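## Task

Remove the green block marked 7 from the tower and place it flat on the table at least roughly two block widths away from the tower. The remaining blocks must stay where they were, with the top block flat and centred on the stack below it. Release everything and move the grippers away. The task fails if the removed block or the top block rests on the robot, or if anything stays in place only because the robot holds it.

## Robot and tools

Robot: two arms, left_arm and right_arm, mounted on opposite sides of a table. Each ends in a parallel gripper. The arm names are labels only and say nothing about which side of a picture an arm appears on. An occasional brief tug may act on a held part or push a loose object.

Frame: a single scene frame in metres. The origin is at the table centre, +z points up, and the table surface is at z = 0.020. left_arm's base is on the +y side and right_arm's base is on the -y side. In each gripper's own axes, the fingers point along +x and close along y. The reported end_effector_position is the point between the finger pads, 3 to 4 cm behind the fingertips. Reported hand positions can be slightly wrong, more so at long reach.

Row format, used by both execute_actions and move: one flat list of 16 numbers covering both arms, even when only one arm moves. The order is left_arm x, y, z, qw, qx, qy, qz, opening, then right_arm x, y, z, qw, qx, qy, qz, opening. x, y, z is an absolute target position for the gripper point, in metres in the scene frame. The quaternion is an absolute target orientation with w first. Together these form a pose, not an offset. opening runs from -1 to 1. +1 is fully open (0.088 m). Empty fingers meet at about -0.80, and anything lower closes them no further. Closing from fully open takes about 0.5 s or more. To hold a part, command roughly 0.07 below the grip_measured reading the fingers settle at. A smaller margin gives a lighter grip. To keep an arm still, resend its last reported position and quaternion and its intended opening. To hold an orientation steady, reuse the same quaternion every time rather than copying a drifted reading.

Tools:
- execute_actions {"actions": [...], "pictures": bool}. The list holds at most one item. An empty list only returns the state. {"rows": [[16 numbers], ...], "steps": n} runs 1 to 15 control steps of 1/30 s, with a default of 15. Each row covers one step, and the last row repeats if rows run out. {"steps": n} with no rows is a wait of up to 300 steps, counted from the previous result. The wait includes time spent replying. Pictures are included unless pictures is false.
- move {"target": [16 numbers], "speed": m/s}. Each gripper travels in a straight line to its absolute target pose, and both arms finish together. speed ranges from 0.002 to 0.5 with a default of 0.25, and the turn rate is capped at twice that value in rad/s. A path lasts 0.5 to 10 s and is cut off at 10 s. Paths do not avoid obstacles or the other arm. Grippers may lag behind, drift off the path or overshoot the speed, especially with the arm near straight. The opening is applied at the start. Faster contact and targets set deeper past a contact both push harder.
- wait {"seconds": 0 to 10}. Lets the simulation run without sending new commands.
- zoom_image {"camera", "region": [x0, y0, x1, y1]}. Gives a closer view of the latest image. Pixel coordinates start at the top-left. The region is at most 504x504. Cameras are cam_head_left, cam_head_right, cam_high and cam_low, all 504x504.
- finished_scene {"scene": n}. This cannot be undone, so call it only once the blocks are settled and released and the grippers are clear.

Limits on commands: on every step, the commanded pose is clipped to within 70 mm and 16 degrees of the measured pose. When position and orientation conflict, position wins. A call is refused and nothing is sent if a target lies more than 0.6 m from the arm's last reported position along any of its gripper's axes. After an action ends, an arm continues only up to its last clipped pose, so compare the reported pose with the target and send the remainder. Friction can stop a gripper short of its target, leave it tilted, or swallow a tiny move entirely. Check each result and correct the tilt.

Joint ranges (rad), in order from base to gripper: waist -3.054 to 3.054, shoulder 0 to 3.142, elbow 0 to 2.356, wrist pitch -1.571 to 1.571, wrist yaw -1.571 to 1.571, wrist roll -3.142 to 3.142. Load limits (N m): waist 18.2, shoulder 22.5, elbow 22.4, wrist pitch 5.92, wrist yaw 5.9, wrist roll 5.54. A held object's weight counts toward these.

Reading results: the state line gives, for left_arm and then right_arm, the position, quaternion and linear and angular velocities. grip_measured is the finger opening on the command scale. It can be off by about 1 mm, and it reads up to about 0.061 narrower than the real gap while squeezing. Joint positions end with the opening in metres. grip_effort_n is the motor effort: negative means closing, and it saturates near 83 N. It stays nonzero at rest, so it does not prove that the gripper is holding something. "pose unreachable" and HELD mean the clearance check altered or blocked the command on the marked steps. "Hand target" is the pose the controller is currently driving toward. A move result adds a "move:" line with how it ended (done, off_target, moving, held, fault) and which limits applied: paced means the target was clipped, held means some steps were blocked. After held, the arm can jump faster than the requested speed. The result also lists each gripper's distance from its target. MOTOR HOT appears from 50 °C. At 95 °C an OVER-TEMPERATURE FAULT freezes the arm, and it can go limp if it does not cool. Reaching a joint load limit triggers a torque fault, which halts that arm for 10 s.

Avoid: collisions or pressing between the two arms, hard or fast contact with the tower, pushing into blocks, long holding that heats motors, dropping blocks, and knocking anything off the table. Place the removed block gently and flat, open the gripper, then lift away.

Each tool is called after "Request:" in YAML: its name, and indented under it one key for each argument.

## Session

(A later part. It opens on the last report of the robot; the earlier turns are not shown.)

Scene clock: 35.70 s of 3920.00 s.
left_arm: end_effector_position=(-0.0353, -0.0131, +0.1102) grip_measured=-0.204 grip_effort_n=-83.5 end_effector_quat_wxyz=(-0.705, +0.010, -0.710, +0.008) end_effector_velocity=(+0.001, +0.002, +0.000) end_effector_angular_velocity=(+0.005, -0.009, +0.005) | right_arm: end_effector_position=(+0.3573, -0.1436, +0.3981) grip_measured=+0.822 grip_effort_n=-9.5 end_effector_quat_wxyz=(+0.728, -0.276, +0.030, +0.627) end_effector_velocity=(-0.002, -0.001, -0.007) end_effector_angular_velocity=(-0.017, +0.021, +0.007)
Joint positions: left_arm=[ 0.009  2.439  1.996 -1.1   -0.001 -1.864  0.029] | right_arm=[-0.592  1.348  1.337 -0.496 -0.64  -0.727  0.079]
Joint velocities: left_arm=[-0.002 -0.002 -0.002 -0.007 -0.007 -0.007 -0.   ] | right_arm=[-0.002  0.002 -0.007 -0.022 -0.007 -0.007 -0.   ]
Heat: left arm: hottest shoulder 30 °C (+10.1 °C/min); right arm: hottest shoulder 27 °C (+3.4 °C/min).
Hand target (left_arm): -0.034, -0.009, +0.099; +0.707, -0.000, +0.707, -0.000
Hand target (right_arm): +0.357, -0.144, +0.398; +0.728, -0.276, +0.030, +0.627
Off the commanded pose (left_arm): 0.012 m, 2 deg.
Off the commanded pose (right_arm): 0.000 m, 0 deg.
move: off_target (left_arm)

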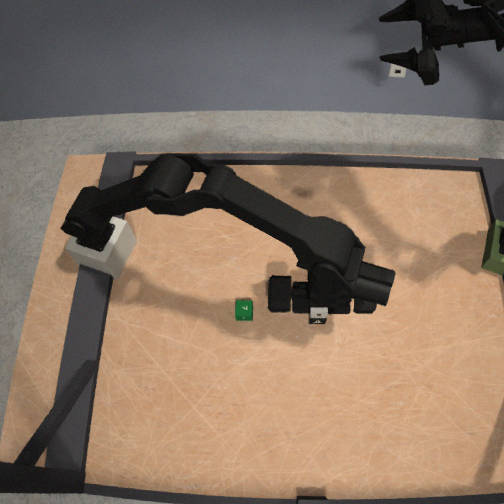

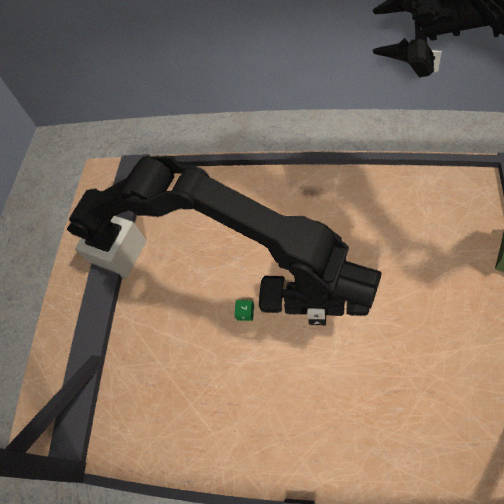

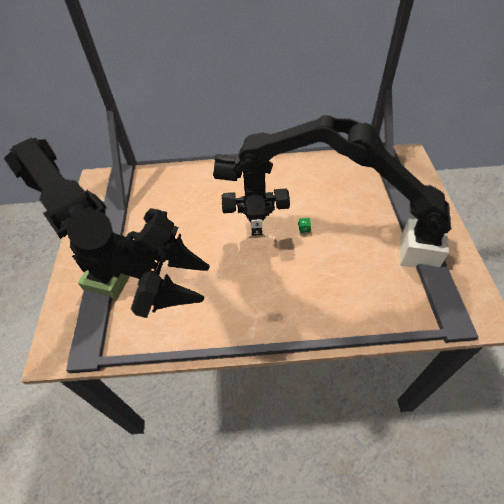

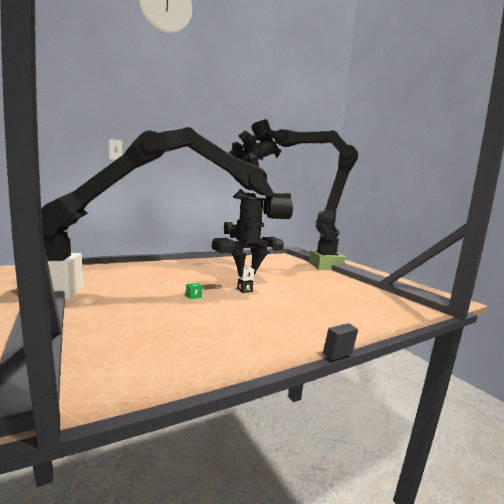

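Request:
move:
  target: [-0.034,-0.009,0.094,0.707,0,0.707,0,-0.28,0.3573,-0.1436,0.3981,0.728,-0.276,0.03,0.627,0.82]
  speed: 0.03

Request:
move:
  target: [-0.034,-0.009,0.094,0.707,0,0.707,0,0.6,0.3573,-0.1436,0.3981,0.728,-0.276,0.03,0.627,0.82]

Request:
move:
  target: [-0.034,-0.012,0.16,0.707,0,0.707,0,0.6,0.3573,-0.1436,0.3981,0.728,-0.276,0.03,0.627,0.82]
  speed: 0.15

Request:
move:
  target: [0,0.1,0.23,0.707,0,0.707,0,0.6,0.3573,-0.1436,0.3981,0.728,-0.276,0.03,0.627,0.82]

Request:
zoom_image:
  camera: "cam_head_left"
  region: [285, 275, 345, 335]

Scene clock: 39.97 s of 3920.00 s.
left_arm: end_effector_position=(-0.0354, -0.0134, +0.1053) grip_measured=-0.204 grip_effort_n=-83.5 end_effector_quat_wxyz=(-0.704, +0.010, -0.710, +0.009) end_effector_velocity=(-0.002, +0.001, +0.002) end_effector_angular_velocity=(+0.004, +0.007, +0.005) | right_arm: end_effector_position=(+0.3573, -0.1436, +0.3981) grip_measured=+0.822 grip_effort_n=-9.5 end_effector_quat_wxyz=(+0.728, -0.276, +0.030, +0.627) end_effector_velocity=(-0.001, -0.001, -0.001) end_effector_angular_velocity=(-0.003, +0.001, +0.007)
Joint positions: left_arm=[ 0.009  2.445  1.986 -1.084 -0.001 -1.864  0.029] | right_arm=[-0.592  1.348  1.337 -0.496 -0.64  -0.727  0.079]
Joint velocities: left_arm=[-0.002 -0.002  0.002 -0.007  0.007 -0.007  0.   ] | right_arm=[-0.002 -0.002 -0.002 -0.007 -0.007 -0.007 -0.   ]
Heat: left arm: hottest shoulder 30 °C (+9.0 °C/min); right arm: hottest shoulder 27 °C (+3.0 °C/min).
Hand target (left_arm): -0.034, -0.009, +0.094; +0.707, -0.000, +0.707, +0.000
Hand target (right_arm): +0.357, -0.144, +0.398; +0.728, -0.276, +0.030, +0.627
Off the commanded pose (left_arm): 0.012 m, 2 deg.
Off the commanded pose (right_arm): 0.000 m, 0 deg.
After step 90, 0.33 s passed at rest.
move: off_target (left_arm)

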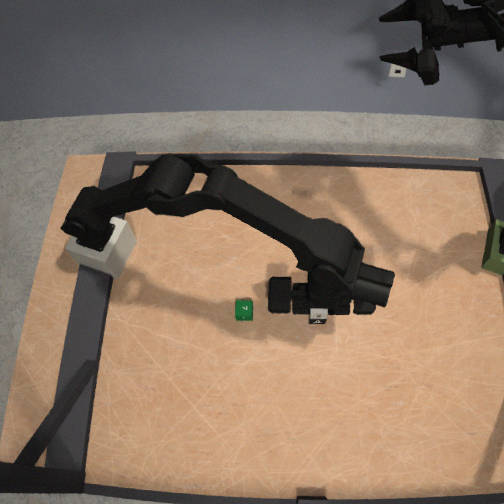

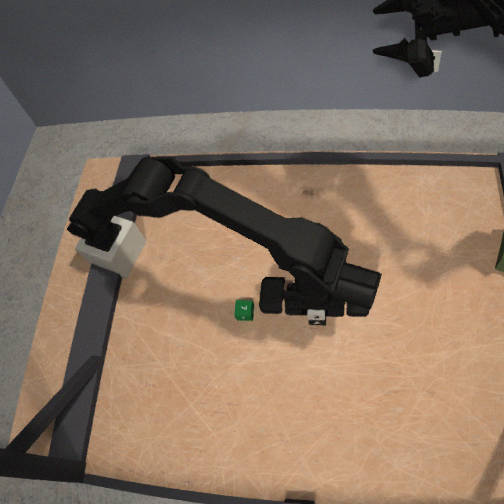

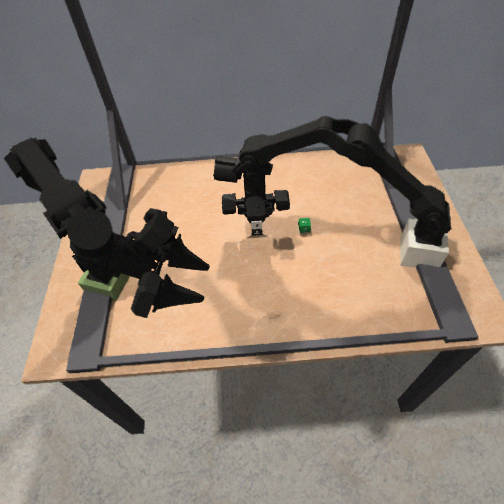

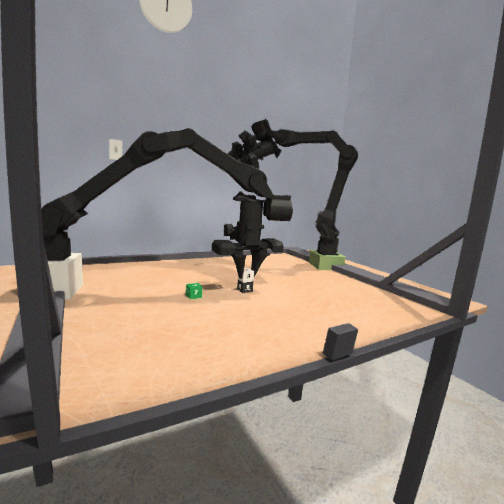

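Scene clock: 40.70 s of 3920.00 s.
left_arm: end_effector_position=(-0.0354, -0.0134, +0.1053) grip_measured=+0.595 grip_effort_n=15.1 end_effector_quat_wxyz=(-0.704, +0.010, -0.710, +0.009) end_effector_velocity=(-0.002, +0.003, +0.000) end_effector_angular_velocity=(+0.005, -0.009, +0.000) | right_arm: end_effector_position=(+0.3573, -0.1436, +0.3981) grip_measured=+0.822 grip_effort_n=-9.5 end_effector_quat_wxyz=(+0.728, -0.276, +0.030, +0.627) end_effector_velocity=(-0.001, -0.001, -0.001) end_effector_angular_velocity=(-0.003, +0.001, +0.007)
Joint positions: left_arm=[ 0.009  2.445  1.986 -1.084 -0.001 -1.864  0.068] | right_arm=[-0.592  1.348  1.337 -0.496 -0.64  -0.727  0.079]
Joint velocities: left_arm=[-0.007 -0.002 -0.002 -0.007 -0.007 -0.007  0.001] | right_arm=[-0.002 -0.002 -0.002 -0.007 -0.007 -0.007 -0.   ]
Heat: left arm: hottest shoulder 31 °C (+10.3 °C/min); right arm: hottest shoulder 27 °C (+2.9 °C/min).
Hand target (left_arm): -0.034, -0.009, +0.094; +0.707, -0.000, +0.707, +0.000
Hand target (right_arm): +0.357, -0.144, +0.398; +0.728, -0.276, +0.030, +0.627
Off the commanded pose (left_arm): 0.012 m, 2 deg.
Off the commanded pose (right_arm): 0.000 m, 0 deg.
move: off_target (left_arm)

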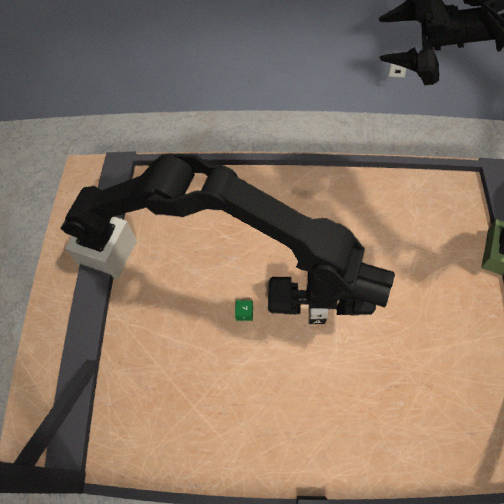

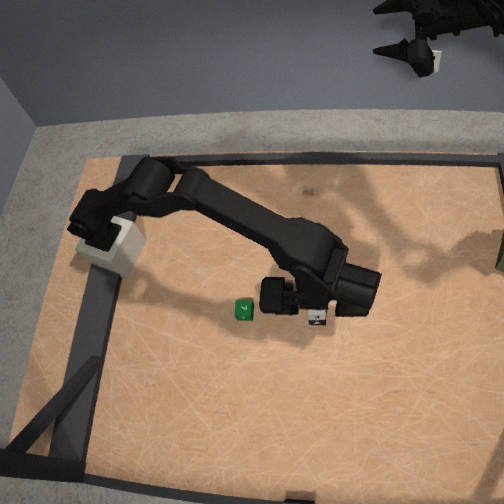

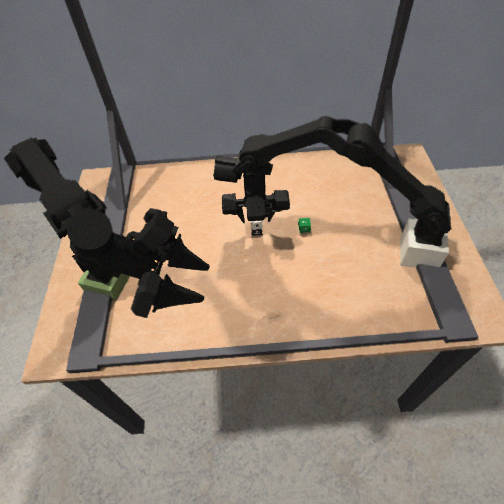

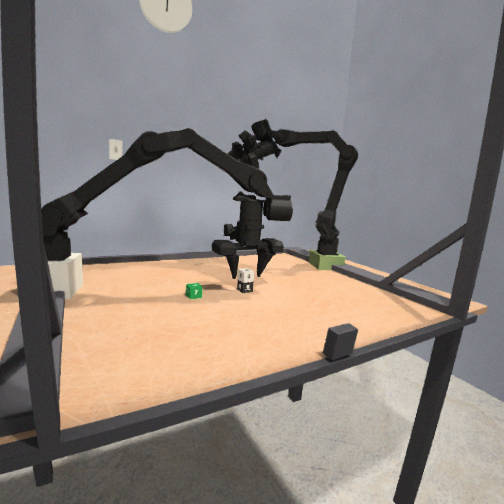

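Scene clock: 41.67 s of 3920.00 s.
left_arm: end_effector_position=(-0.0345, -0.0102, +0.1570) grip_measured=+0.597 grip_effort_n=15.1 end_effector_quat_wxyz=(-0.708, -0.001, -0.706, -0.003) end_effector_velocity=(+0.003, +0.004, +0.006) end_effector_angular_velocity=(+0.010, -0.026, +0.019) | right_arm: end_effector_position=(+0.3573, -0.1436, +0.3981) grip_measured=+0.822 grip_effort_n=-9.5 end_effector_quat_wxyz=(+0.728, -0.276, +0.030, +0.627) end_effector_velocity=(-0.002, +0.001, +0.002) end_effector_angular_velocity=(+0.014, +0.007, +0.014)
Joint positions: left_arm=[ 0.009  2.435  2.175 -1.318 -0.001 -1.864  0.068] | right_arm=[-0.592  1.348  1.337 -0.496 -0.64  -0.727  0.079]
Joint velocities: left_arm=[-0.002 -0.007  0.012 -0.037 -0.022 -0.022 -0.   ] | right_arm=[-0.002 -0.002 -0.002  0.007 -0.022  0.007  0.   ]
Heat: left arm: hottest shoulder 31 °C (+10.1 °C/min); right arm: hottest shoulder 27 °C (+2.9 °C/min).
Hand target (left_arm): -0.034, -0.012, +0.160; +0.707, -0.000, +0.707, -0.000
Hand target (right_arm): +0.357, -0.144, +0.398; +0.728, -0.276, +0.030, +0.627
Off the commanded pose (left_arm): 0.004 m, 0 deg.
Off the commanded pose (right_arm): 0.000 m, 0 deg.
move: done

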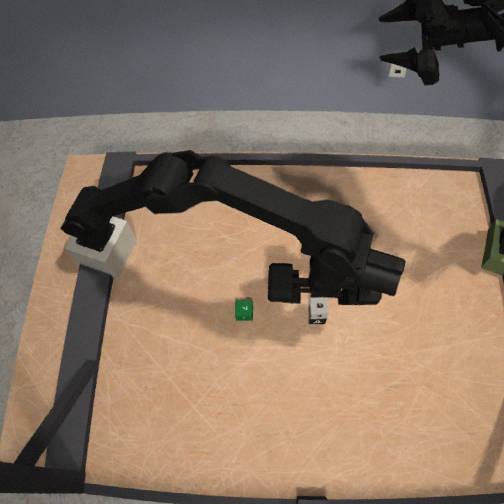

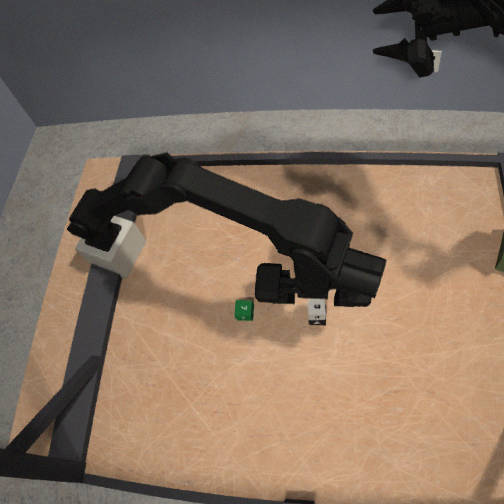

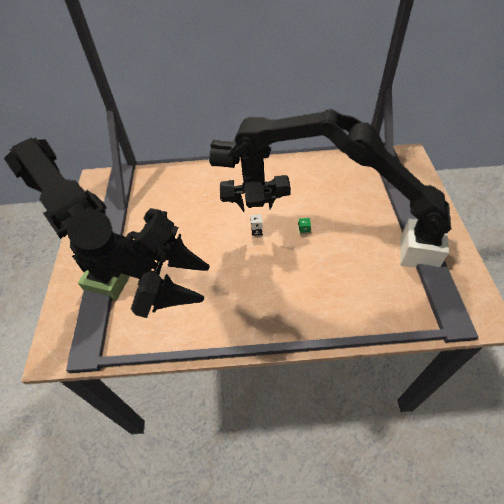

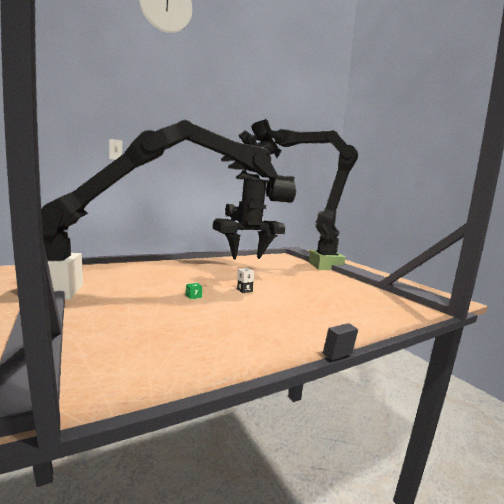

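Scene clock: 42.87 s of 3920.00 s.
left_arm: end_effector_position=(-0.0025, +0.0967, +0.2299) grip_measured=+0.597 grip_effort_n=15.1 end_effector_quat_wxyz=(-0.707, +0.002, -0.707, +0.001) end_effector_velocity=(+0.002, +0.006, +0.004) end_effector_angular_velocity=(+0.010, -0.011, -0.010) | right_arm: end_effector_position=(+0.3573, -0.1436, +0.3981) grip_measured=+0.822 grip_effort_n=-9.5 end_effector_quat_wxyz=(+0.728, -0.276, +0.030, +0.627) end_effector_velocity=(-0.003, -0.000, -0.005) end_effector_angular_velocity=(-0.009, +0.021, +0.020)
Joint positions: left_arm=[ 0.009  1.907  1.628 -1.288 -0.001 -1.863  0.068] | right_arm=[-0.592  1.348  1.337 -0.496 -0.64  -0.727  0.079]
Joint velocities: left_arm=[-0.002 -0.017 -0.007 -0.022 -0.007  0.007 -0.   ] | right_arm=[-0.002  0.002 -0.002 -0.022 -0.022 -0.007 -0.   ]
Heat: left arm: hottest shoulder 31 °C (+9.8 °C/min); right arm: hottest shoulder 27 °C (+2.8 °C/min).
Hand target (left_arm): -0.001, +0.100, +0.230; +0.707, +0.000, +0.707, +0.000
Hand target (right_arm): +0.357, -0.144, +0.398; +0.728, -0.276, +0.030, +0.627
Off the commanded pose (left_arm): 0.004 m, 0 deg.
Off the commanded pose (right_arm): 0.000 m, 0 deg.
move: done

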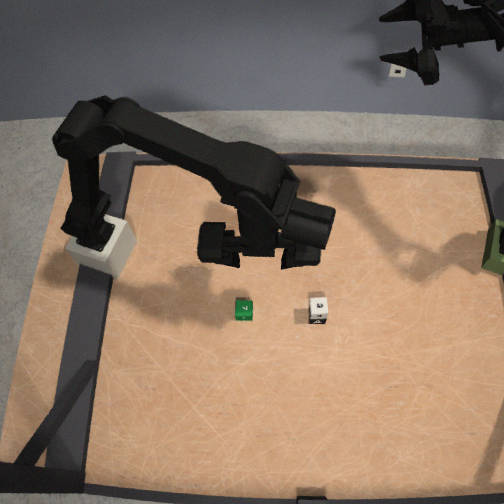

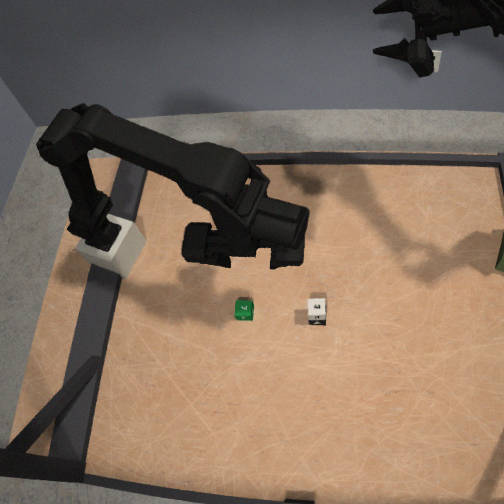

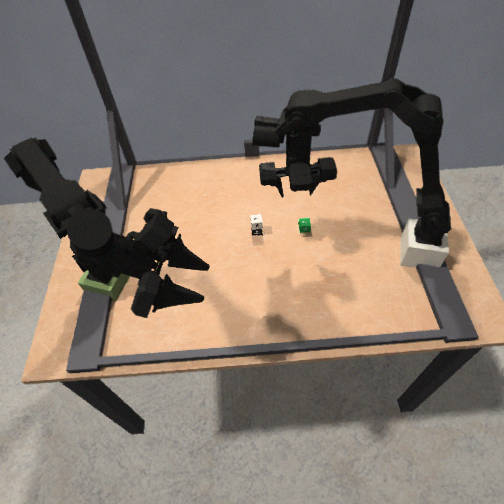

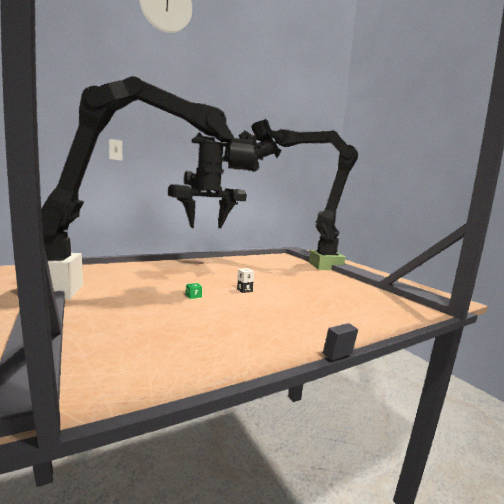

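Region (285, 275, 345, 335) of cam_head_left's 504x504 image, scaled by 8.400, with more detail than that image has.

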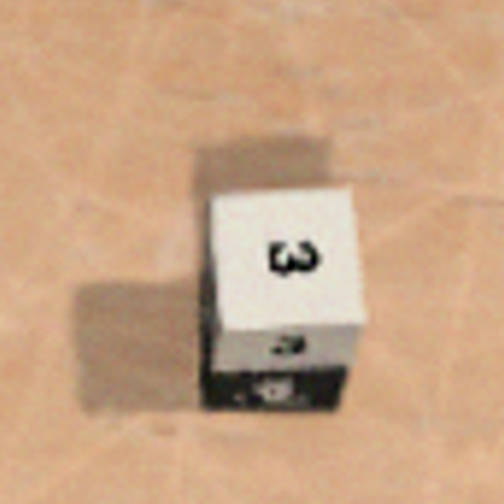

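Request:
finished_scene:
  scene: 2

The scene is finished: the task was done.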